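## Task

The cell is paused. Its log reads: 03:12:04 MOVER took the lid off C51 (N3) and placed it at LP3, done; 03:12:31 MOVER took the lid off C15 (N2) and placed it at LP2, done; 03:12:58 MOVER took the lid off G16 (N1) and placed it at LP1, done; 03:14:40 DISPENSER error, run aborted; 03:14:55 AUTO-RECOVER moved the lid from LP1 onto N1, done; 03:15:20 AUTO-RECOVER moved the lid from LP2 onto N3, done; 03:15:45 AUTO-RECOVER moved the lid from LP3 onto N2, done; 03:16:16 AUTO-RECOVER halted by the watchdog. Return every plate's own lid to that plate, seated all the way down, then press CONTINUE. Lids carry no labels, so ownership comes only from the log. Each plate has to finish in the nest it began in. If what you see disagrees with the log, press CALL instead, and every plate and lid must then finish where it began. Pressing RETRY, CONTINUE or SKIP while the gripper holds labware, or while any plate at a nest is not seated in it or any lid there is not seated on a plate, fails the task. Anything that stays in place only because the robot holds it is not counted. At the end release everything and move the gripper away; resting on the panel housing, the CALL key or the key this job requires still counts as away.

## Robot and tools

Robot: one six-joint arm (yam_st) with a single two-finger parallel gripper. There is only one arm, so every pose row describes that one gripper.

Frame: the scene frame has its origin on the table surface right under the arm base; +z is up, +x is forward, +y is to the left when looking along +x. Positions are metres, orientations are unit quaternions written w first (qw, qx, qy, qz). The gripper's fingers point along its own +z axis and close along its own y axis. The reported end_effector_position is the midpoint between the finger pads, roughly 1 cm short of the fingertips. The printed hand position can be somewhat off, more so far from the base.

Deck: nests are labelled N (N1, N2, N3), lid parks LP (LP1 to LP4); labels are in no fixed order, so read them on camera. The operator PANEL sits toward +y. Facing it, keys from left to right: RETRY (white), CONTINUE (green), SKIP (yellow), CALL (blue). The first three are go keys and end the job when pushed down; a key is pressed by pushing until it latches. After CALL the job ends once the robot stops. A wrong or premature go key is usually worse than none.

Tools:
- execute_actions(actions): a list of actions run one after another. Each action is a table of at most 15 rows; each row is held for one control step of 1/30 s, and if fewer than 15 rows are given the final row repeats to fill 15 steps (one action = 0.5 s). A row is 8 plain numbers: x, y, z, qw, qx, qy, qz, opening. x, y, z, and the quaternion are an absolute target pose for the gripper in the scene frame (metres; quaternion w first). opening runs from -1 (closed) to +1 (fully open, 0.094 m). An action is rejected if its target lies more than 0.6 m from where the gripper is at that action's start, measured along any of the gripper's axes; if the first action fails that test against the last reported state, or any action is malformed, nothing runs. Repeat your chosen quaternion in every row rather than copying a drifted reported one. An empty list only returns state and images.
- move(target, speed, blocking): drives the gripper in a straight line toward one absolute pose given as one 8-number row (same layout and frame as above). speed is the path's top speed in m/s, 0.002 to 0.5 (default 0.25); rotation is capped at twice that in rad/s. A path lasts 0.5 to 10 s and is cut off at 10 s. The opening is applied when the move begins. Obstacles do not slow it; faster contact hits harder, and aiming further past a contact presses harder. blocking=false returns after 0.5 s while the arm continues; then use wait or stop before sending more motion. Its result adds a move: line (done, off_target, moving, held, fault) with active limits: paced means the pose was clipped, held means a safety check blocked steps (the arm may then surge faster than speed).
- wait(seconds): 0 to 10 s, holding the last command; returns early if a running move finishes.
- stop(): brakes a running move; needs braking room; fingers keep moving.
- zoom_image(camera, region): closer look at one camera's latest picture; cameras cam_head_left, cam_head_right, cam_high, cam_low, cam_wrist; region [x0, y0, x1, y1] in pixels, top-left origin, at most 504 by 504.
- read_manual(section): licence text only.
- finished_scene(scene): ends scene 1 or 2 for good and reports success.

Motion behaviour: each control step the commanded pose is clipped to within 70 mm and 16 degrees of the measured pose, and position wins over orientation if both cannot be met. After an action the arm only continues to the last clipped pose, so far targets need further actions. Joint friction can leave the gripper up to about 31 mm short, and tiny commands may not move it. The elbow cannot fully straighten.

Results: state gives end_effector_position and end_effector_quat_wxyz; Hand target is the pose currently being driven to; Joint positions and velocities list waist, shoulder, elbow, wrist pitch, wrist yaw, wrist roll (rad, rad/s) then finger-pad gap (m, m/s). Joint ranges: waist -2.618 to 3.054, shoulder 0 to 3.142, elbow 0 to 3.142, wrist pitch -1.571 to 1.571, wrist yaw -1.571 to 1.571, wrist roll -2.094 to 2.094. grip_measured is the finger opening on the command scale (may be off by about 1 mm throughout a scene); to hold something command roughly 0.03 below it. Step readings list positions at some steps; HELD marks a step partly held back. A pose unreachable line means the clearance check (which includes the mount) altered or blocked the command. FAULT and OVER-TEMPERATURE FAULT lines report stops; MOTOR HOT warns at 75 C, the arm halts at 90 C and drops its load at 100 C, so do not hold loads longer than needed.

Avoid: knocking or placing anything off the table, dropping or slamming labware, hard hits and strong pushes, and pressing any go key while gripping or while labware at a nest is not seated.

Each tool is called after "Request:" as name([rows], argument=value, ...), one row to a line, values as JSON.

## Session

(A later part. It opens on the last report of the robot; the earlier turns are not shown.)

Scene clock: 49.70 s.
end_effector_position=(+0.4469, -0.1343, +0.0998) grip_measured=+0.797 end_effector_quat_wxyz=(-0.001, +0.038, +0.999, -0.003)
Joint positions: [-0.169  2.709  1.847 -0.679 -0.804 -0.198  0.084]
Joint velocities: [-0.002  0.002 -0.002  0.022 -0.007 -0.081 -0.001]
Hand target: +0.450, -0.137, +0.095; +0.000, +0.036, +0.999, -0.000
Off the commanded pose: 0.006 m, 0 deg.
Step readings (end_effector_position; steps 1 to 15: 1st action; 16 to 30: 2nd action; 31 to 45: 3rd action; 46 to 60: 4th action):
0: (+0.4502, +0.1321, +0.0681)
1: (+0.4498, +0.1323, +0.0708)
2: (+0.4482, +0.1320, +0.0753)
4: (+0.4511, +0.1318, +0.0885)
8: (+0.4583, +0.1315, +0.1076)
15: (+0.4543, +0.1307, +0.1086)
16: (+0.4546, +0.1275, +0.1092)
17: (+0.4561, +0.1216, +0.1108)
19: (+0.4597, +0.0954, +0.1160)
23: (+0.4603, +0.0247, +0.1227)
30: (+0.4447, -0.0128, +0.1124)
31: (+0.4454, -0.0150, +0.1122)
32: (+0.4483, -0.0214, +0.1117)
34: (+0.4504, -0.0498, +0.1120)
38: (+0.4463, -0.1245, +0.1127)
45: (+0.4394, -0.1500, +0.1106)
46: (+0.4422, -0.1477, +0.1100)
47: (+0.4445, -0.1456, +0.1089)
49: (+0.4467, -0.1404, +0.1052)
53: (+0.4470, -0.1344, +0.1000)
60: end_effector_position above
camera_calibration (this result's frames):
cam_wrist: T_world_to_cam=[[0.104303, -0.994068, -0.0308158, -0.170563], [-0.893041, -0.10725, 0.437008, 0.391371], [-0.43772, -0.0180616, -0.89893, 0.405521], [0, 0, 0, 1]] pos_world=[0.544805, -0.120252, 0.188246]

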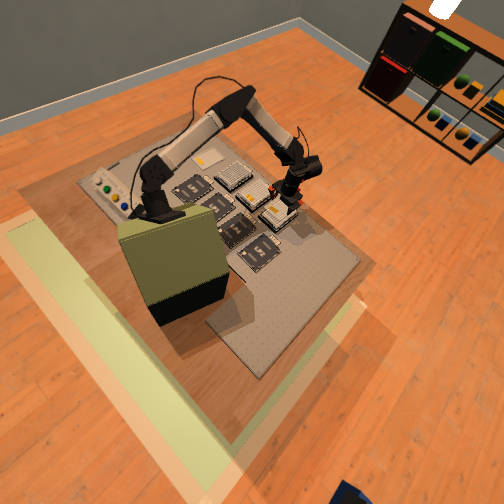

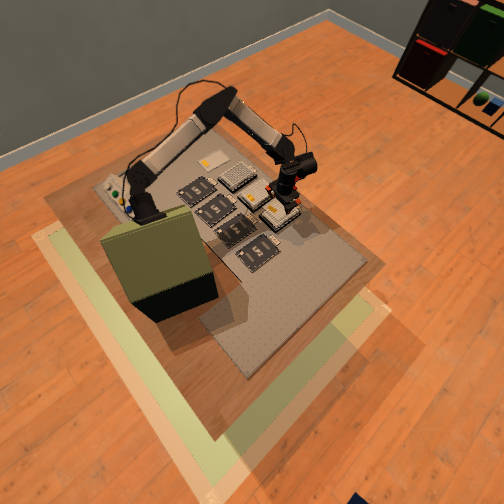

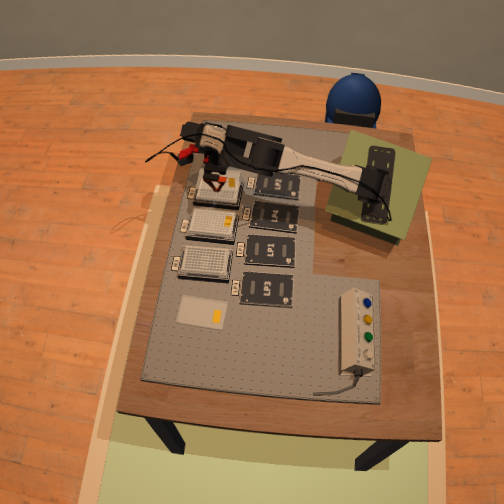

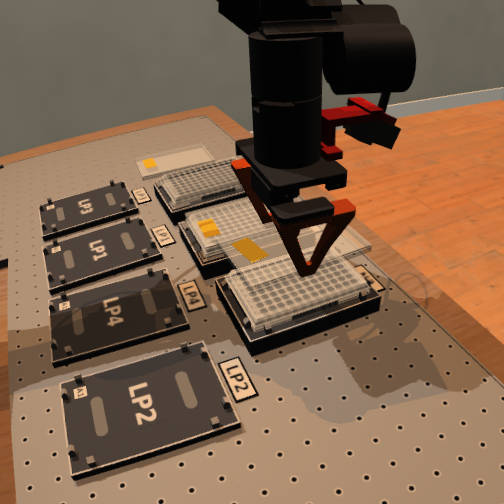

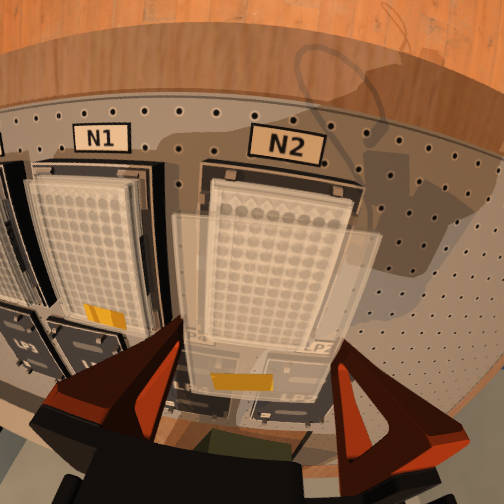

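Request:
execute_actions([
  [[0.452,-0.139,0.075,0,0.036,0.9994,0,0.75]],
  [[0.452,-0.139,0.066,0,0.036,0.9994,0,0.75]],
])

Scene clock: 50.90 s.
end_effector_position=(+0.4456, -0.1382, +0.0732) grip_measured=+0.797 end_effector_quat_wxyz=(-0.004, +0.045, +0.999, -0.001)
Joint positions: [-0.134  2.766  1.864 -0.613 -0.804 -0.141  0.084]
Joint velocities: [-0.007  0.007 -0.007  0.007  0.022  0.007 -0.001]
Hand target: +0.452, -0.139, +0.066; +0.000, +0.036, +0.999, -0.000
Off the commanded pose: 0.010 m, 1 deg.
Step readings (end_effector_position; steps 1 to 15: 1st action; 16 to 30: 2nd action):
0: (+0.4469, -0.1343, +0.0998)
1: (+0.4471, -0.1349, +0.0985)
2: (+0.4485, -0.1362, +0.0964)
4: (+0.4480, -0.1385, +0.0897)
8: (+0.4412, -0.1401, +0.0784)
15: (+0.4406, -0.1406, +0.0768)
16: (+0.4411, -0.1406, +0.0767)
17: (+0.4421, -0.1406, +0.0764)
19: (+0.4436, -0.1399, +0.0754)
23: (+0.4448, -0.1383, +0.0734)
30: end_effector_position above
camera_calibration (this result's frames):
cam_wrist: T_world_to_cam=[[0.0903165, -0.995306, -0.034782, -0.168787], [-0.891815, -0.0963722, 0.442015, 0.402013], [-0.443292, -0.00890216, -0.896333, 0.384455], [0, 0, 0, 1]] pos_world=[0.544192, -0.12583, 0.161033]

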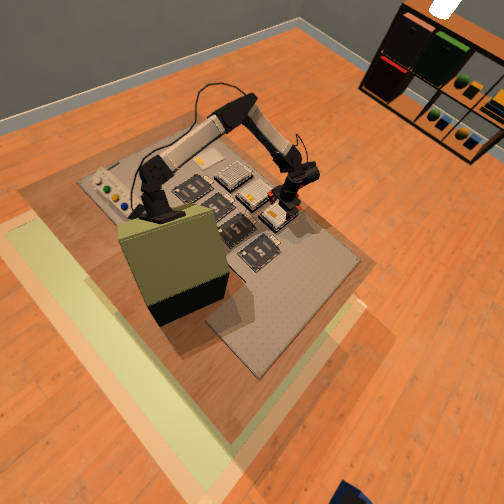

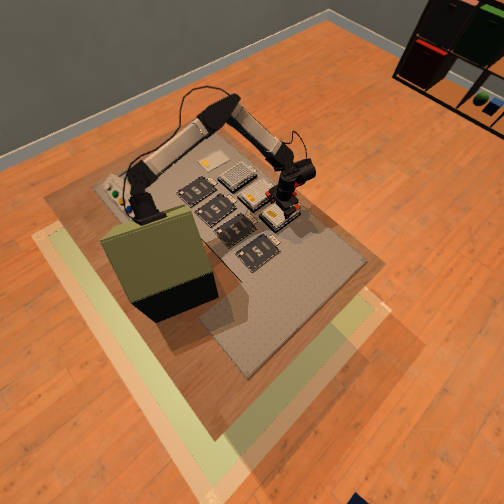

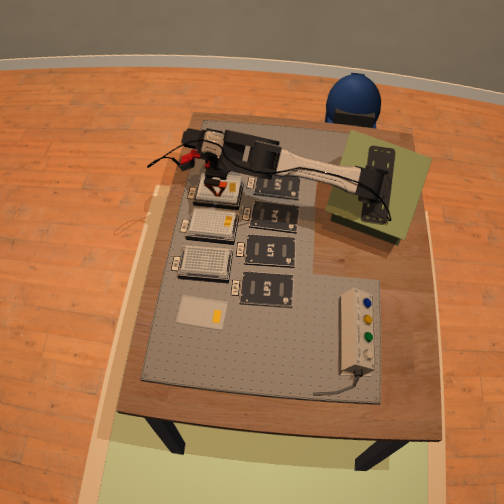

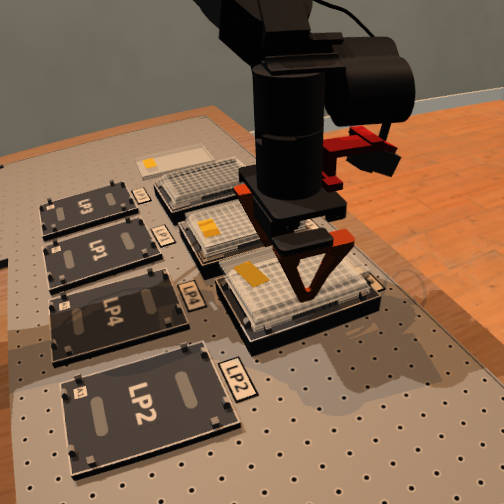

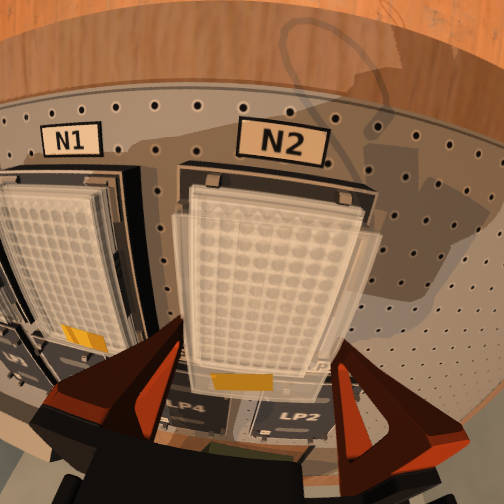

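Request:
execute_actions([
  [[0.464,-0.138,0.073,0,0.030,0.9995,0,0.75],[0.464,-0.138,0.073,0,0.030,0.9995,0,0.75],[0.4507,-0.1375,0.070,0,0.036,0.9994,0,0.75]],
])

Scene clock: 51.77 s.
end_effector_position=(+0.4550, -0.1397, +0.0737) grip_measured=+0.797 end_effector_quat_wxyz=(+0.004, +0.037, +0.999, -0.002)
Joint positions: [-0.134  2.781  1.903 -0.615 -0.805 -0.141  0.084]
Joint velocities: [-0.007  0.002 -0.002  0.037  0.037 -0.007  0.   ]
Hand target: +0.451, -0.138, +0.070; -0.000, +0.036, +0.999, +0.000
Off the commanded pose: 0.006 m, 0 deg.
Step readings (end_effector_position):
0: (+0.4458, -0.1383, +0.0732)
1: (+0.4471, -0.1383, +0.0734)
2: (+0.4509, -0.1391, +0.0735)
4: (+0.4547, -0.1397, +0.0737)
8: (+0.4549, -0.1397, +0.0737)
15: end_effector_position above
camera_calibration (this result's frames):
cam_wrist: T_world_to_cam=[[0.106717, -0.993827, -0.0303202, -0.178699], [-0.896698, -0.109373, 0.428918, 0.411353], [-0.429586, -0.0185846, -0.902835, 0.381926], [0, 0, 0, 1]] pos_world=[0.552, -0.125508, 0.162961]

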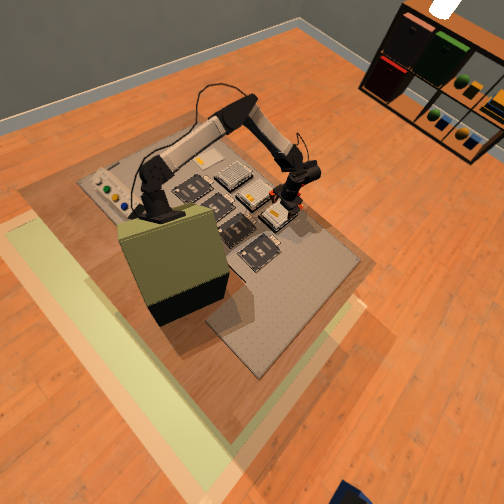

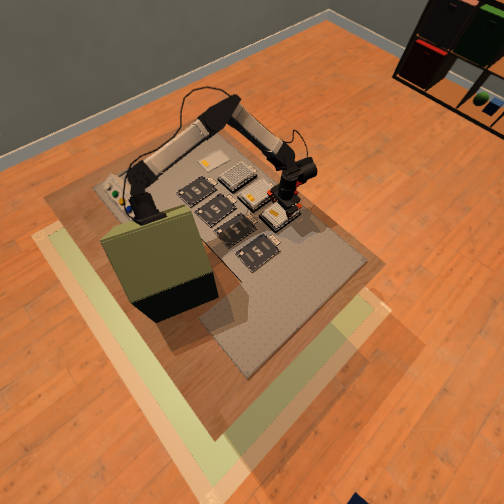

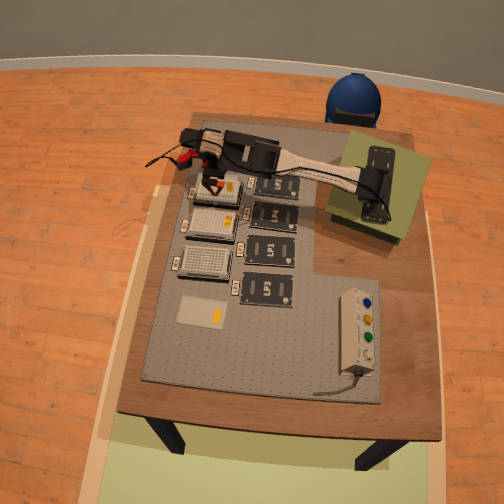

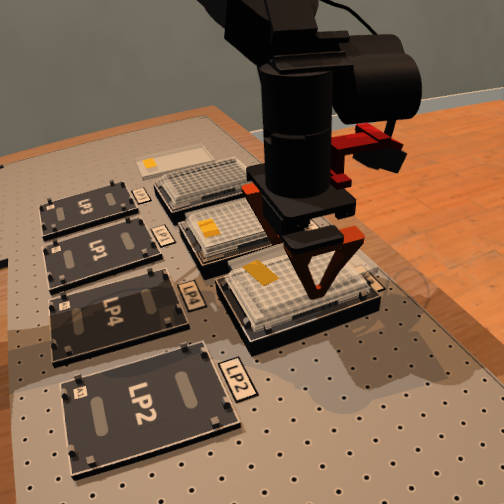

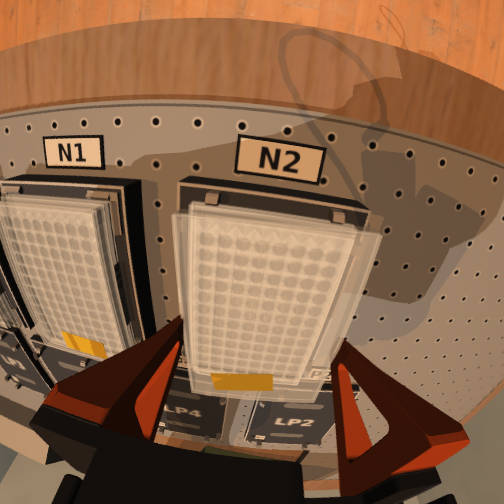

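Request:
execute_actions([
  [[0.452,-0.125,0.058,0,0.036,0.9994,0,0.75],[0.452,-0.125,0.058,0,0.036,0.9994,0,0.75],[0.452,-0.137,0.058,0,0.036,0.9994,0,0.75],[0.452,-0.137,0.058,0,0.036,0.9994,0,0.75],[0.4507,-0.1375,0.068,0,0.036,0.9994,0,0.75]],
])

Scene clock: 52.67 s.
end_effector_position=(+0.4542, -0.1358, +0.0670) grip_measured=+0.797 end_effector_quat_wxyz=(+0.001, +0.034, +0.999, -0.001)
Joint positions: [-0.119  2.782  1.895 -0.597 -0.805 -0.13   0.084]
Joint velocities: [ 0.002  0.017 -0.012 -0.066 -0.037  0.007 -0.001]
Hand target: +0.451, -0.138, +0.068; +0.000, +0.036, +0.999, -0.000
Off the commanded pose: 0.004 m, 0 deg.
Step readings (end_effector_position):
0: (+0.4550, -0.1397, +0.0737)
1: (+0.4548, -0.1395, +0.0726)
2: (+0.4550, -0.1387, +0.0711)
4: (+0.4543, -0.1363, +0.0678)
8: (+0.4542, -0.1358, +0.0670)
15: end_effector_position above
camera_calibration (this result's frames):
cam_wrist: T_world_to_cam=[[0.112992, -0.993051, -0.0329172, -0.177451], [-0.894125, -0.116072, 0.432513, 0.411623], [-0.433328, -0.0194382, -0.901026, 0.377076], [0, 0, 0, 1]] pos_world=[0.55149, -0.12111, 0.155881]

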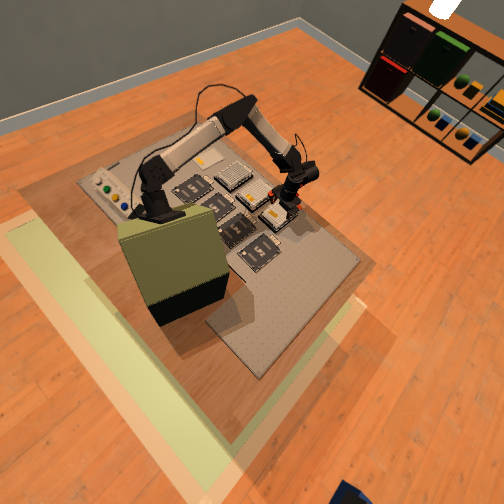

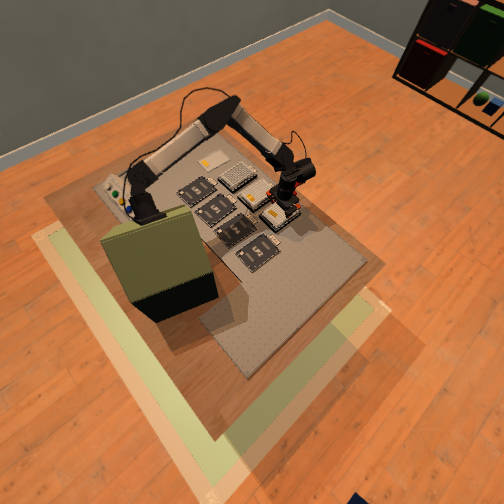

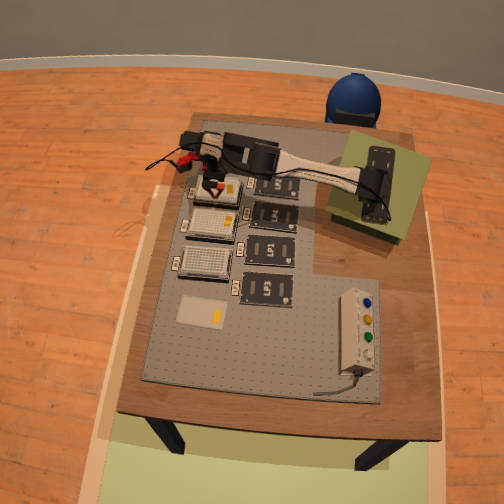

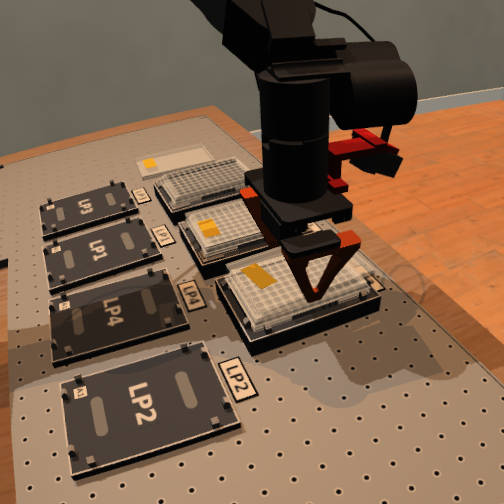

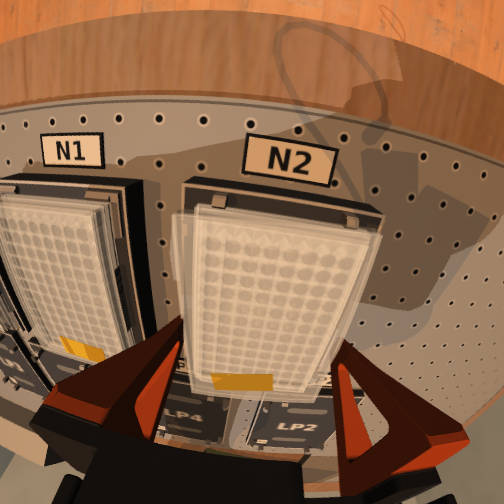

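Request:
execute_actions([
  [[0.437,-0.146,0.070,0,0.036,0.9994,0,0.75],[0.4507,-0.1375,0.068,0,0.036,0.9994,0,0.75]],
])

Scene clock: 53.50 s.
end_effector_position=(+0.4520, -0.1361, +0.0666) grip_measured=+0.797 end_effector_quat_wxyz=(+0.000, +0.032, +0.999, -0.001)
Joint positions: [-0.12   2.78   1.886 -0.594 -0.806 -0.137  0.084]
Joint velocities: [-0.022 -0.012  0.002  0.022  0.022  0.081 -0.   ]
Hand target: +0.451, -0.138, +0.068; -0.000, +0.036, +0.999, +0.000
Off the commanded pose: 0.002 m, 0 deg.
Step readings (end_effector_position):
0: (+0.4542, -0.1358, +0.0670)
1: (+0.4531, -0.1362, +0.0666)
2: (+0.4521, -0.1362, +0.0666)
4: (+0.4520, -0.1362, +0.0666)
8: (+0.4520, -0.1361, +0.0666)
15: end_effector_position above
camera_calibration (this result's frames):
cam_wrist: T_world_to_cam=[[0.116206, -0.992633, -0.0343053, -0.178849], [-0.892789, -0.119528, 0.434328, 0.408582], [-0.435229, -0.019844, -0.900101, 0.376552], [0, 0, 0, 1]] pos_world=[0.549447, -0.121223, 0.15534]

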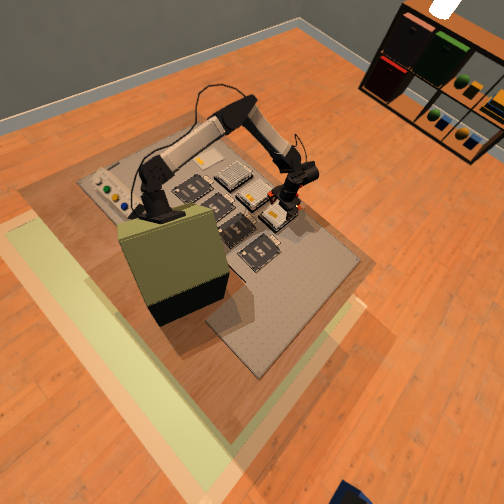

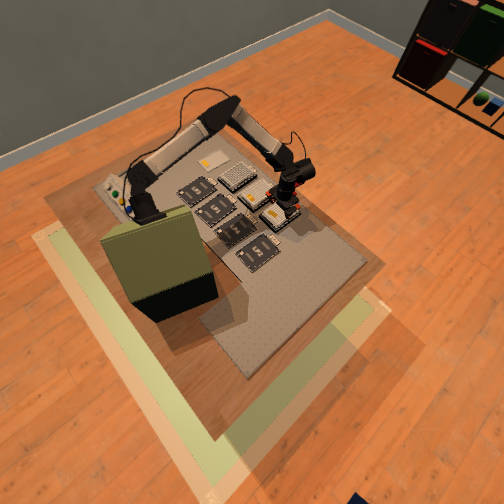

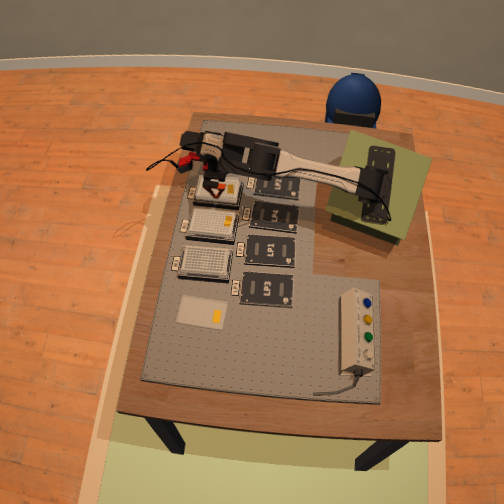

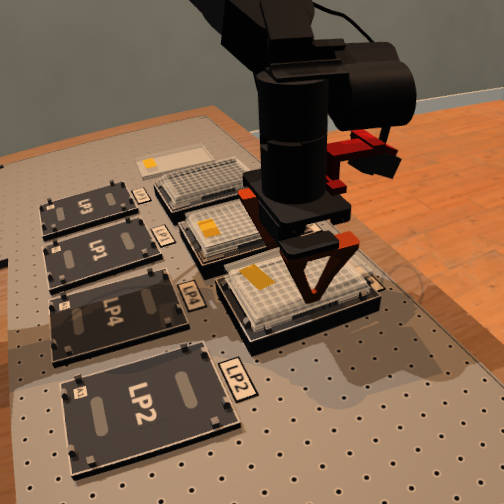

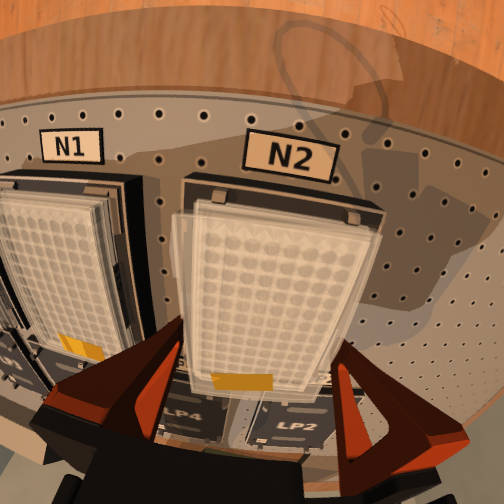

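Request:
zoom_image(camera="cam_wrist", region=[160,165,400,345])

Region (160, 165, 400, 345) of cam_wrist's 504x504 image, scaled by 2.100, with more detail than that image has; it fills the top 378 rows of this view, and the rest is white.

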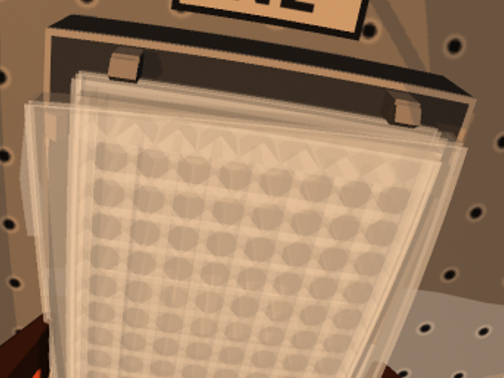

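Request:
execute_actions([
  [[0.451,-0.149,0.067,0,0.040,0.9992,0,0.75],[0.451,-0.149,0.067,0,0.040,0.9992,0,0.75],[0.4507,-0.1375,0.067,0,0.036,0.9994,0,0.75]],
])

Scene clock: 54.67 s.
end_effector_position=(+0.4521, -0.1373, +0.0660) grip_measured=+0.797 end_effector_quat_wxyz=(+0.000, +0.032, +1.000, -0.001)
Joint positions: [-0.121  2.785  1.891 -0.595 -0.806 -0.139  0.084]
Joint velocities: [-0.017 -0.022  0.002  0.007  0.051 -0.037  0.   ]
Hand target: +0.451, -0.137, +0.067; -0.000, +0.036, +0.999, -0.000
Off the commanded pose: 0.002 m, 1 deg.
Step readings (end_effector_position):
0: (+0.4520, -0.1361, +0.0666)
1: (+0.4519, -0.1363, +0.0664)
2: (+0.4523, -0.1372, +0.0662)
4: (+0.4521, -0.1373, +0.0660)
8: (+0.4521, -0.1373, +0.0660)
15: end_effector_position above
camera_calibration (this result's frames):
cam_wrist: T_world_to_cam=[[0.11703, -0.992538, -0.0342394, -0.180488], [-0.892692, -0.12024, 0.434331, 0.408699], [-0.435207, -0.0202646, -0.900102, 0.375961], [0, 0, 0, 1]] pos_world=[0.549585, -0.12238, 0.154713]

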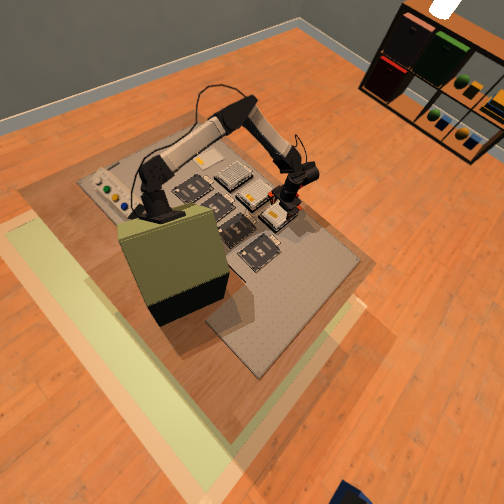

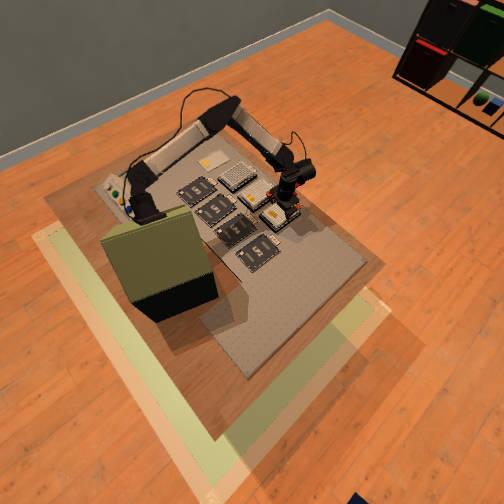

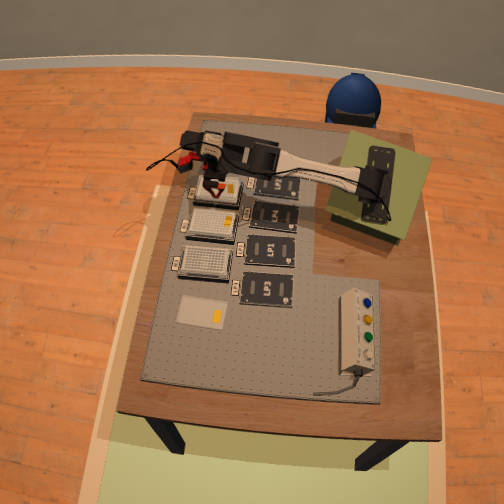

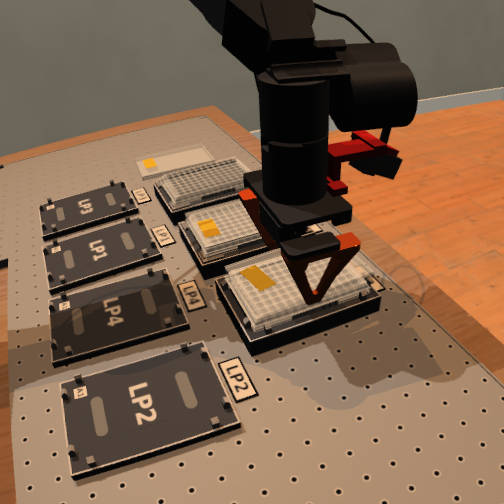

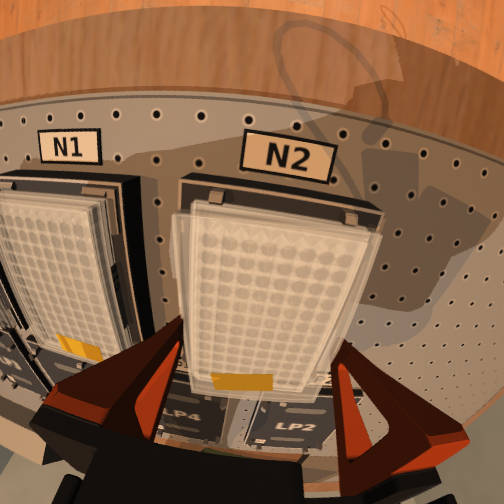

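Request:
execute_actions([
  [[0.4515,-0.1375,0.066,0,0.075,0.9972,0,0.75],[0.4515,-0.1375,0.066,0,0.075,0.9972,0,0.75],[0.4515,-0.1375,0.066,0,0.037,0.9993,0,0.75]],
])

Scene clock: 55.53 s.
end_effector_position=(+0.4521, -0.1373, +0.0660) grip_measured=+0.797 end_effector_quat_wxyz=(+0.000, +0.039, +0.999, -0.001)
Joint positions: [-0.121  2.785  1.891 -0.595 -0.806 -0.124  0.084]
Joint velocities: [ 0.002  0.002 -0.007 -0.022 -0.037 -0.007 -0.001]
Hand target: +0.452, -0.137, +0.066; +0.000, +0.037, +0.999, -0.000
Off the commanded pose: 0.001 m, 0 deg.
Step readings (end_effector_position):
0: (+0.4521, -0.1373, +0.0660)
1: (+0.4521, -0.1373, +0.0660)
2: (+0.4521, -0.1373, +0.0660)
4: (+0.4521, -0.1373, +0.0660)
8: (+0.4521, -0.1373, +0.0660)
15: end_effector_position above
camera_calibration (this result's frames):
cam_wrist: T_world_to_cam=[[0.101873, -0.994208, -0.0342429, -0.173864], [-0.894434, -0.106608, 0.434306, 0.41136], [-0.435441, -0.013616, -0.900114, 0.37698], [0, 0, 0, 1]] pos_world=[0.5498, -0.123869, 0.154715]

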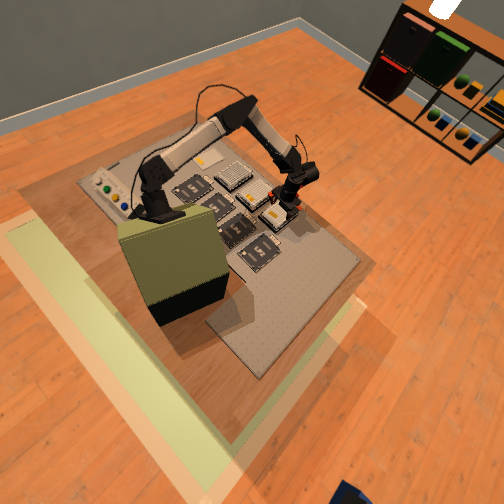

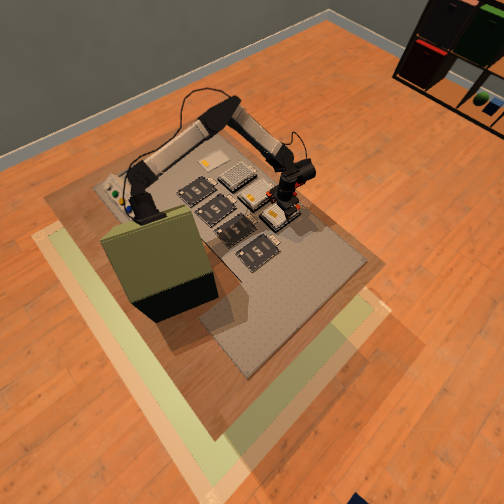

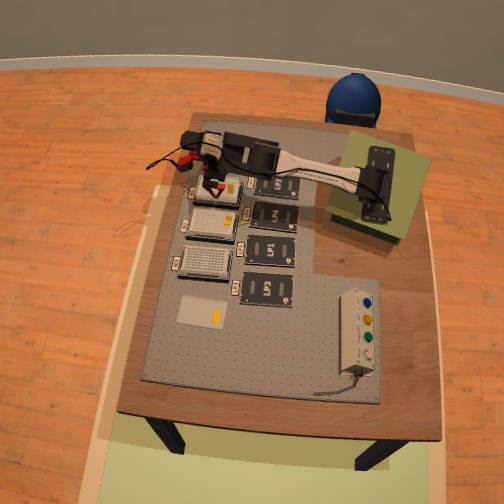

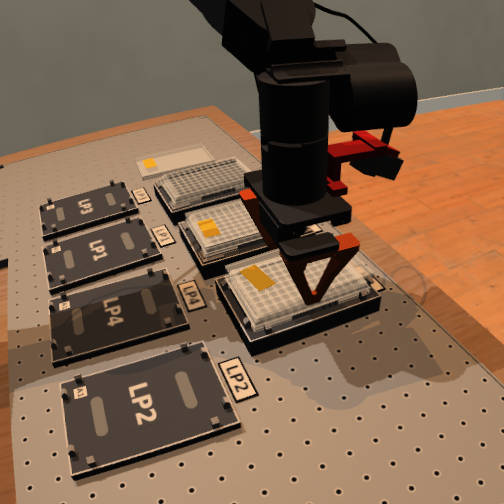

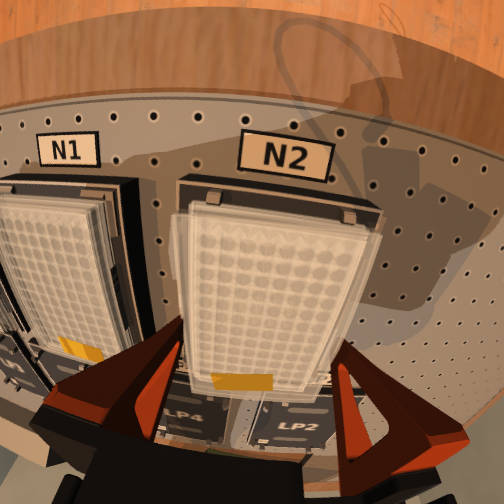

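Yaw fixed. Descend.

Request:
execute_actions([
  [[0.451,-0.1375,0.048,0,0.038,0.9993,0,0.75],[0.451,-0.1375,0.048,0,0.038,0.9993,0,0.75],[0.451,-0.1375,0.048,0,0.038,0.9993,0,0.75],[0.451,-0.1375,0.048,0,0.038,0.9993,0,0.75],[0.451,-0.1375,0.052,0,0.038,0.9993,0,0.75]],
])

Scene clock: 56.33 s.
end_effector_position=(+0.4537, -0.1375, +0.0628) grip_measured=+0.797 end_effector_quat_wxyz=(+0.003, +0.042, +0.999, -0.001)
Joint positions: [-0.116  2.79   1.891 -0.576 -0.806 -0.105  0.084]
Joint velocities: [-0.007 -0.002 -0.007  0.022 -0.051  0.022 -0.001]
Hand target: +0.451, -0.137, +0.052; -0.000, +0.038, +0.999, -0.000
Off the commanded pose: 0.011 m, 1 deg.
Step readings (end_effector_position):
0: (+0.4521, -0.1373, +0.0660)
1: (+0.4526, -0.1374, +0.0655)
2: (+0.4534, -0.1375, +0.0645)
4: (+0.4537, -0.1375, +0.0628)
8: (+0.4537, -0.1375, +0.0628)
15: end_effector_position above
camera_calibration (this result's frames):
cam_wrist: T_world_to_cam=[[0.0967462, -0.994763, -0.0329528, -0.172138], [-0.897553, -0.101505, 0.429063, 0.416556], [-0.430161, -0.0119333, -0.902673, 0.372763], [0, 0, 0, 1]] pos_world=[0.550883, -0.124505, 0.152082]

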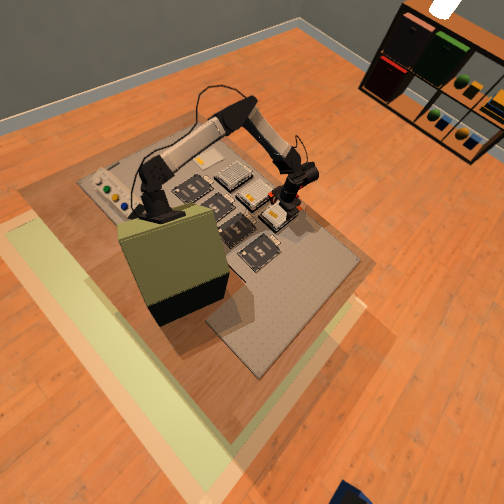

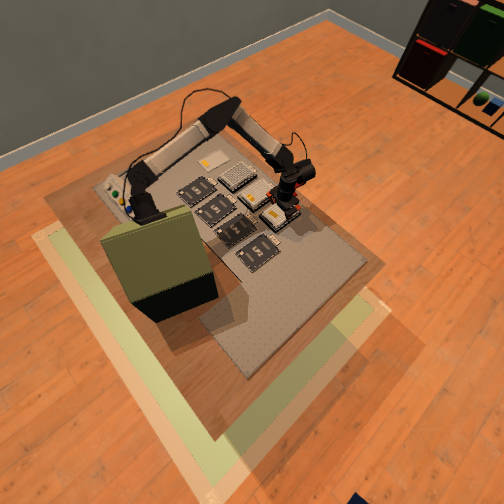

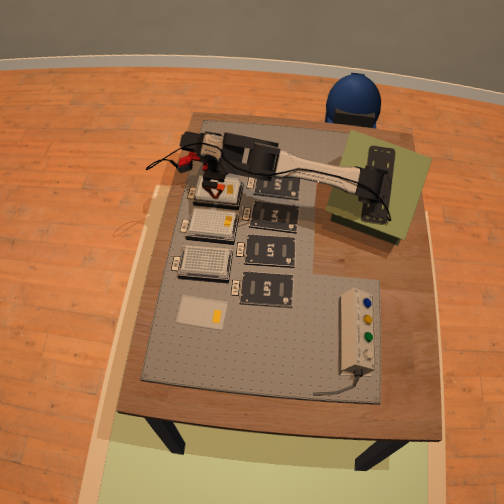

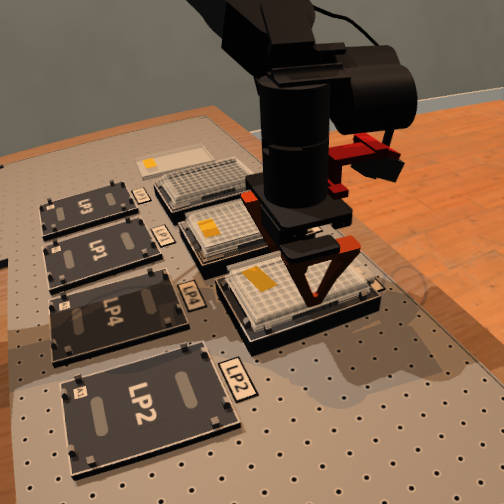

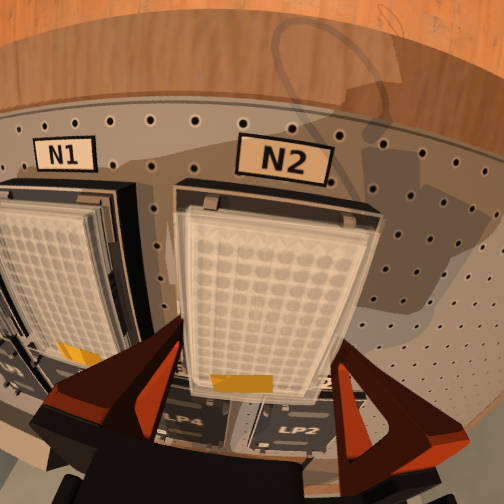

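Request:
execute_actions([
  [[0.435,-0.137,0.068,0,0.036,0.9994,0,0.75],[0.4507,-0.1375,0.064,0,0.036,0.9994,0,0.75]],
])

Scene clock: 57.10 s.
end_effector_position=(+0.4502, -0.1365, +0.0636) grip_measured=+0.797 end_effector_quat_wxyz=(+0.001, +0.039, +0.999, -0.001)
Joint positions: [-0.117  2.781  1.873 -0.575 -0.806 -0.116  0.084]
Joint velocities: [-0.002 -0.007  0.002 -0.007 -0.051 -0.007  0.   ]
Hand target: +0.451, -0.137, +0.064; +0.000, +0.036, +0.999, -0.000
Off the commanded pose: 0.001 m, 0 deg.
Step readings (end_effector_position):
0: (+0.4537, -0.1375, +0.0628)
1: (+0.4524, -0.1373, +0.0632)
2: (+0.4503, -0.1365, +0.0636)
4: (+0.4502, -0.1365, +0.0636)
8: (+0.4502, -0.1365, +0.0636)
15: end_effector_position above
camera_calibration (this result's frames):
cam_wrist: T_world_to_cam=[[0.101309, -0.994251, -0.0346671, -0.172652], [-0.894965, -0.1063, 0.433288, 0.411131], [-0.434482, -0.0128704, -0.900589, 0.373637], [0, 0, 0, 1]] pos_world=[0.547778, -0.123148, 0.15237]

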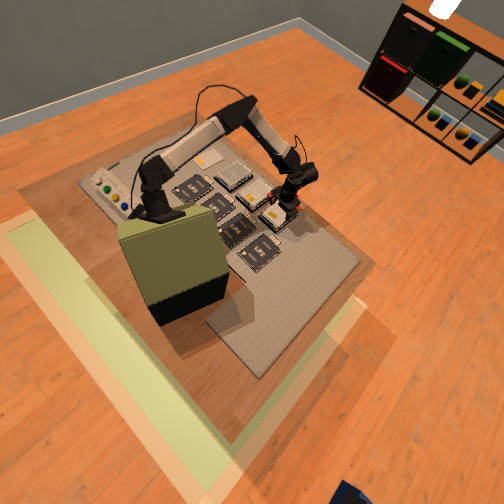

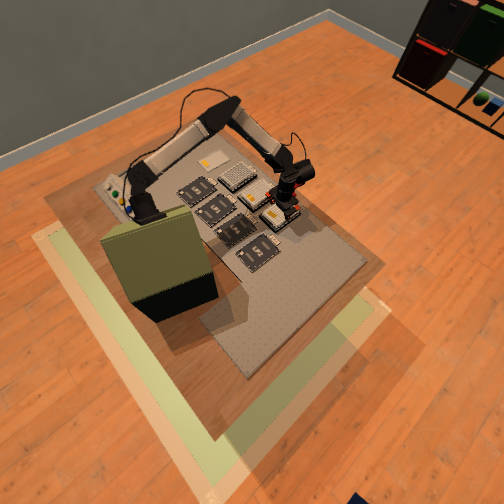

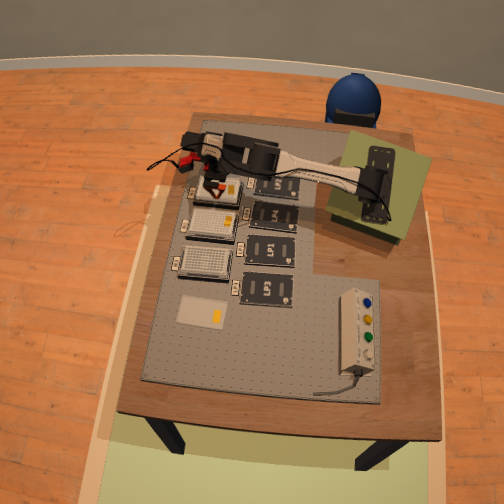

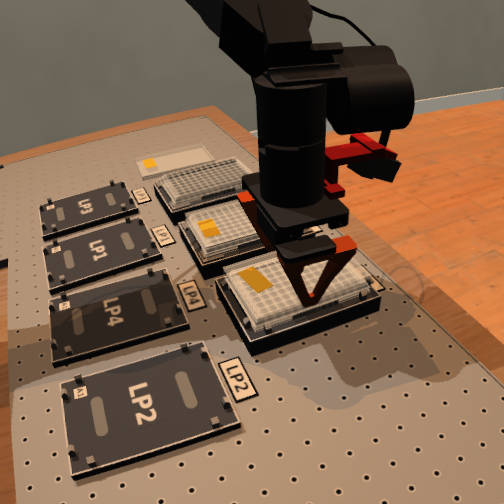

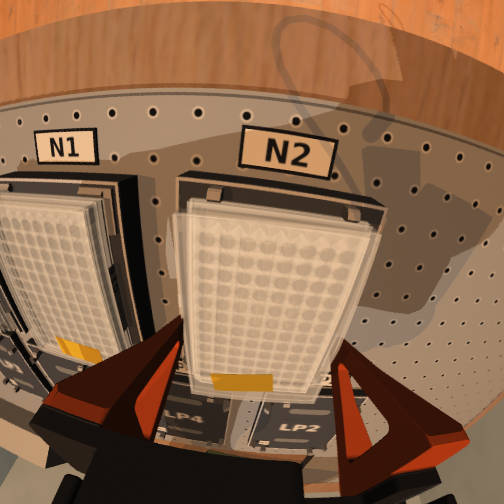

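Request:
execute_actions([
  [[0.449,-0.144,0.046,0,0.037,0.9993,0,0.75],[0.449,-0.144,0.046,0,0.037,0.9993,0,0.75],[0.449,-0.140,0.046,0,0.037,0.9993,0,0.75],[0.450,-0.138,0.050,0,0.037,0.9993,0,0.75]],
])

Scene clock: 57.83 s.
end_effector_position=(+0.4498, -0.1368, +0.0605) grip_measured=+0.797 end_effector_quat_wxyz=(+0.002, +0.047, +0.999, +0.004)
Joint positions: [-0.115  2.79   1.873 -0.563 -0.816 -0.097  0.084]
Joint velocities: [-0.002 -0.002 -0.027 -0.007 -0.066  0.095  0.   ]
Hand target: +0.450, -0.138, +0.050; +0.000, +0.037, +0.999, +0.000
Off the commanded pose: 0.011 m, 1 deg.
Step readings (end_effector_position):
0: (+0.4502, -0.1365, +0.0636)
1: (+0.4497, -0.1372, +0.0627)
2: (+0.4496, -0.1374, +0.0619)
4: (+0.4497, -0.1370, +0.0610)
8: (+0.4498, -0.1368, +0.0605)
15: end_effector_position above
camera_calibration (this result's frames):
cam_wrist: T_world_to_cam=[[0.0862829, -0.995286, -0.0442917, -0.165807], [-0.897998, -0.0969483, 0.429186, 0.414967], [-0.431457, 0.00274242, -0.902129, 0.371585], [0, 0, 0, 1]] pos_world=[0.547269, -0.125814, 0.149776]

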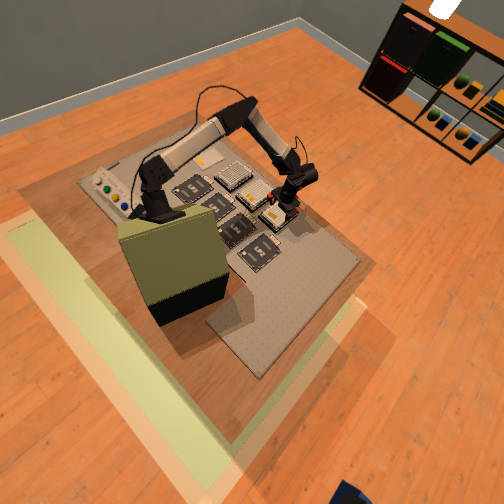

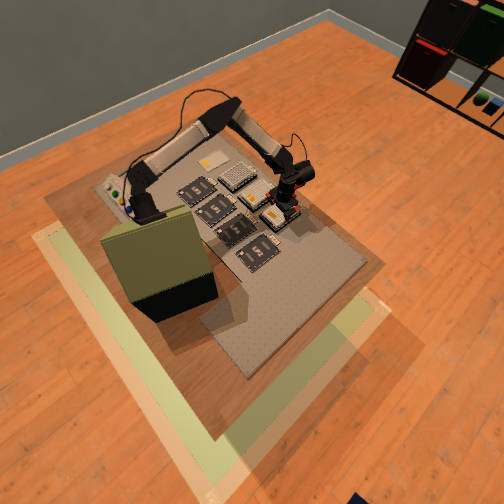

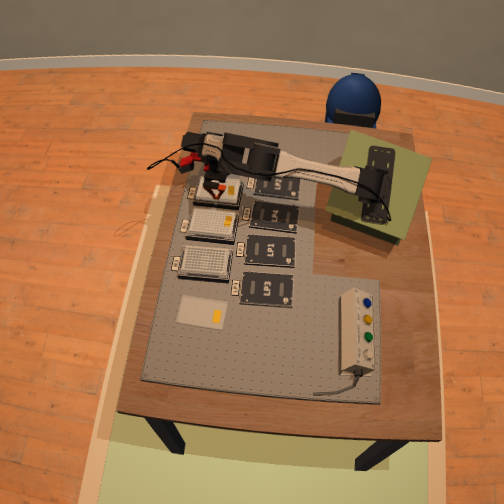

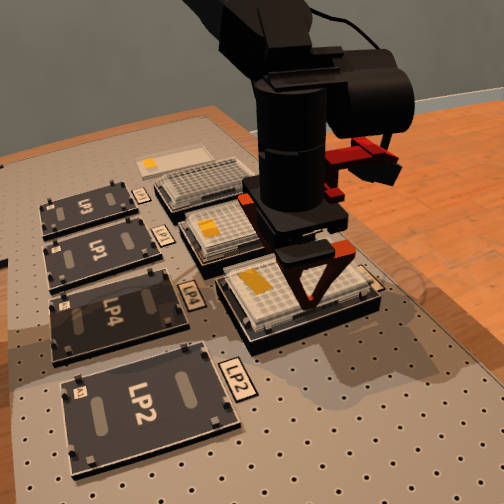

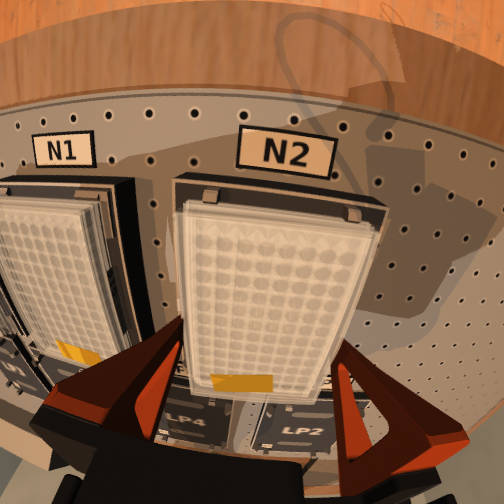

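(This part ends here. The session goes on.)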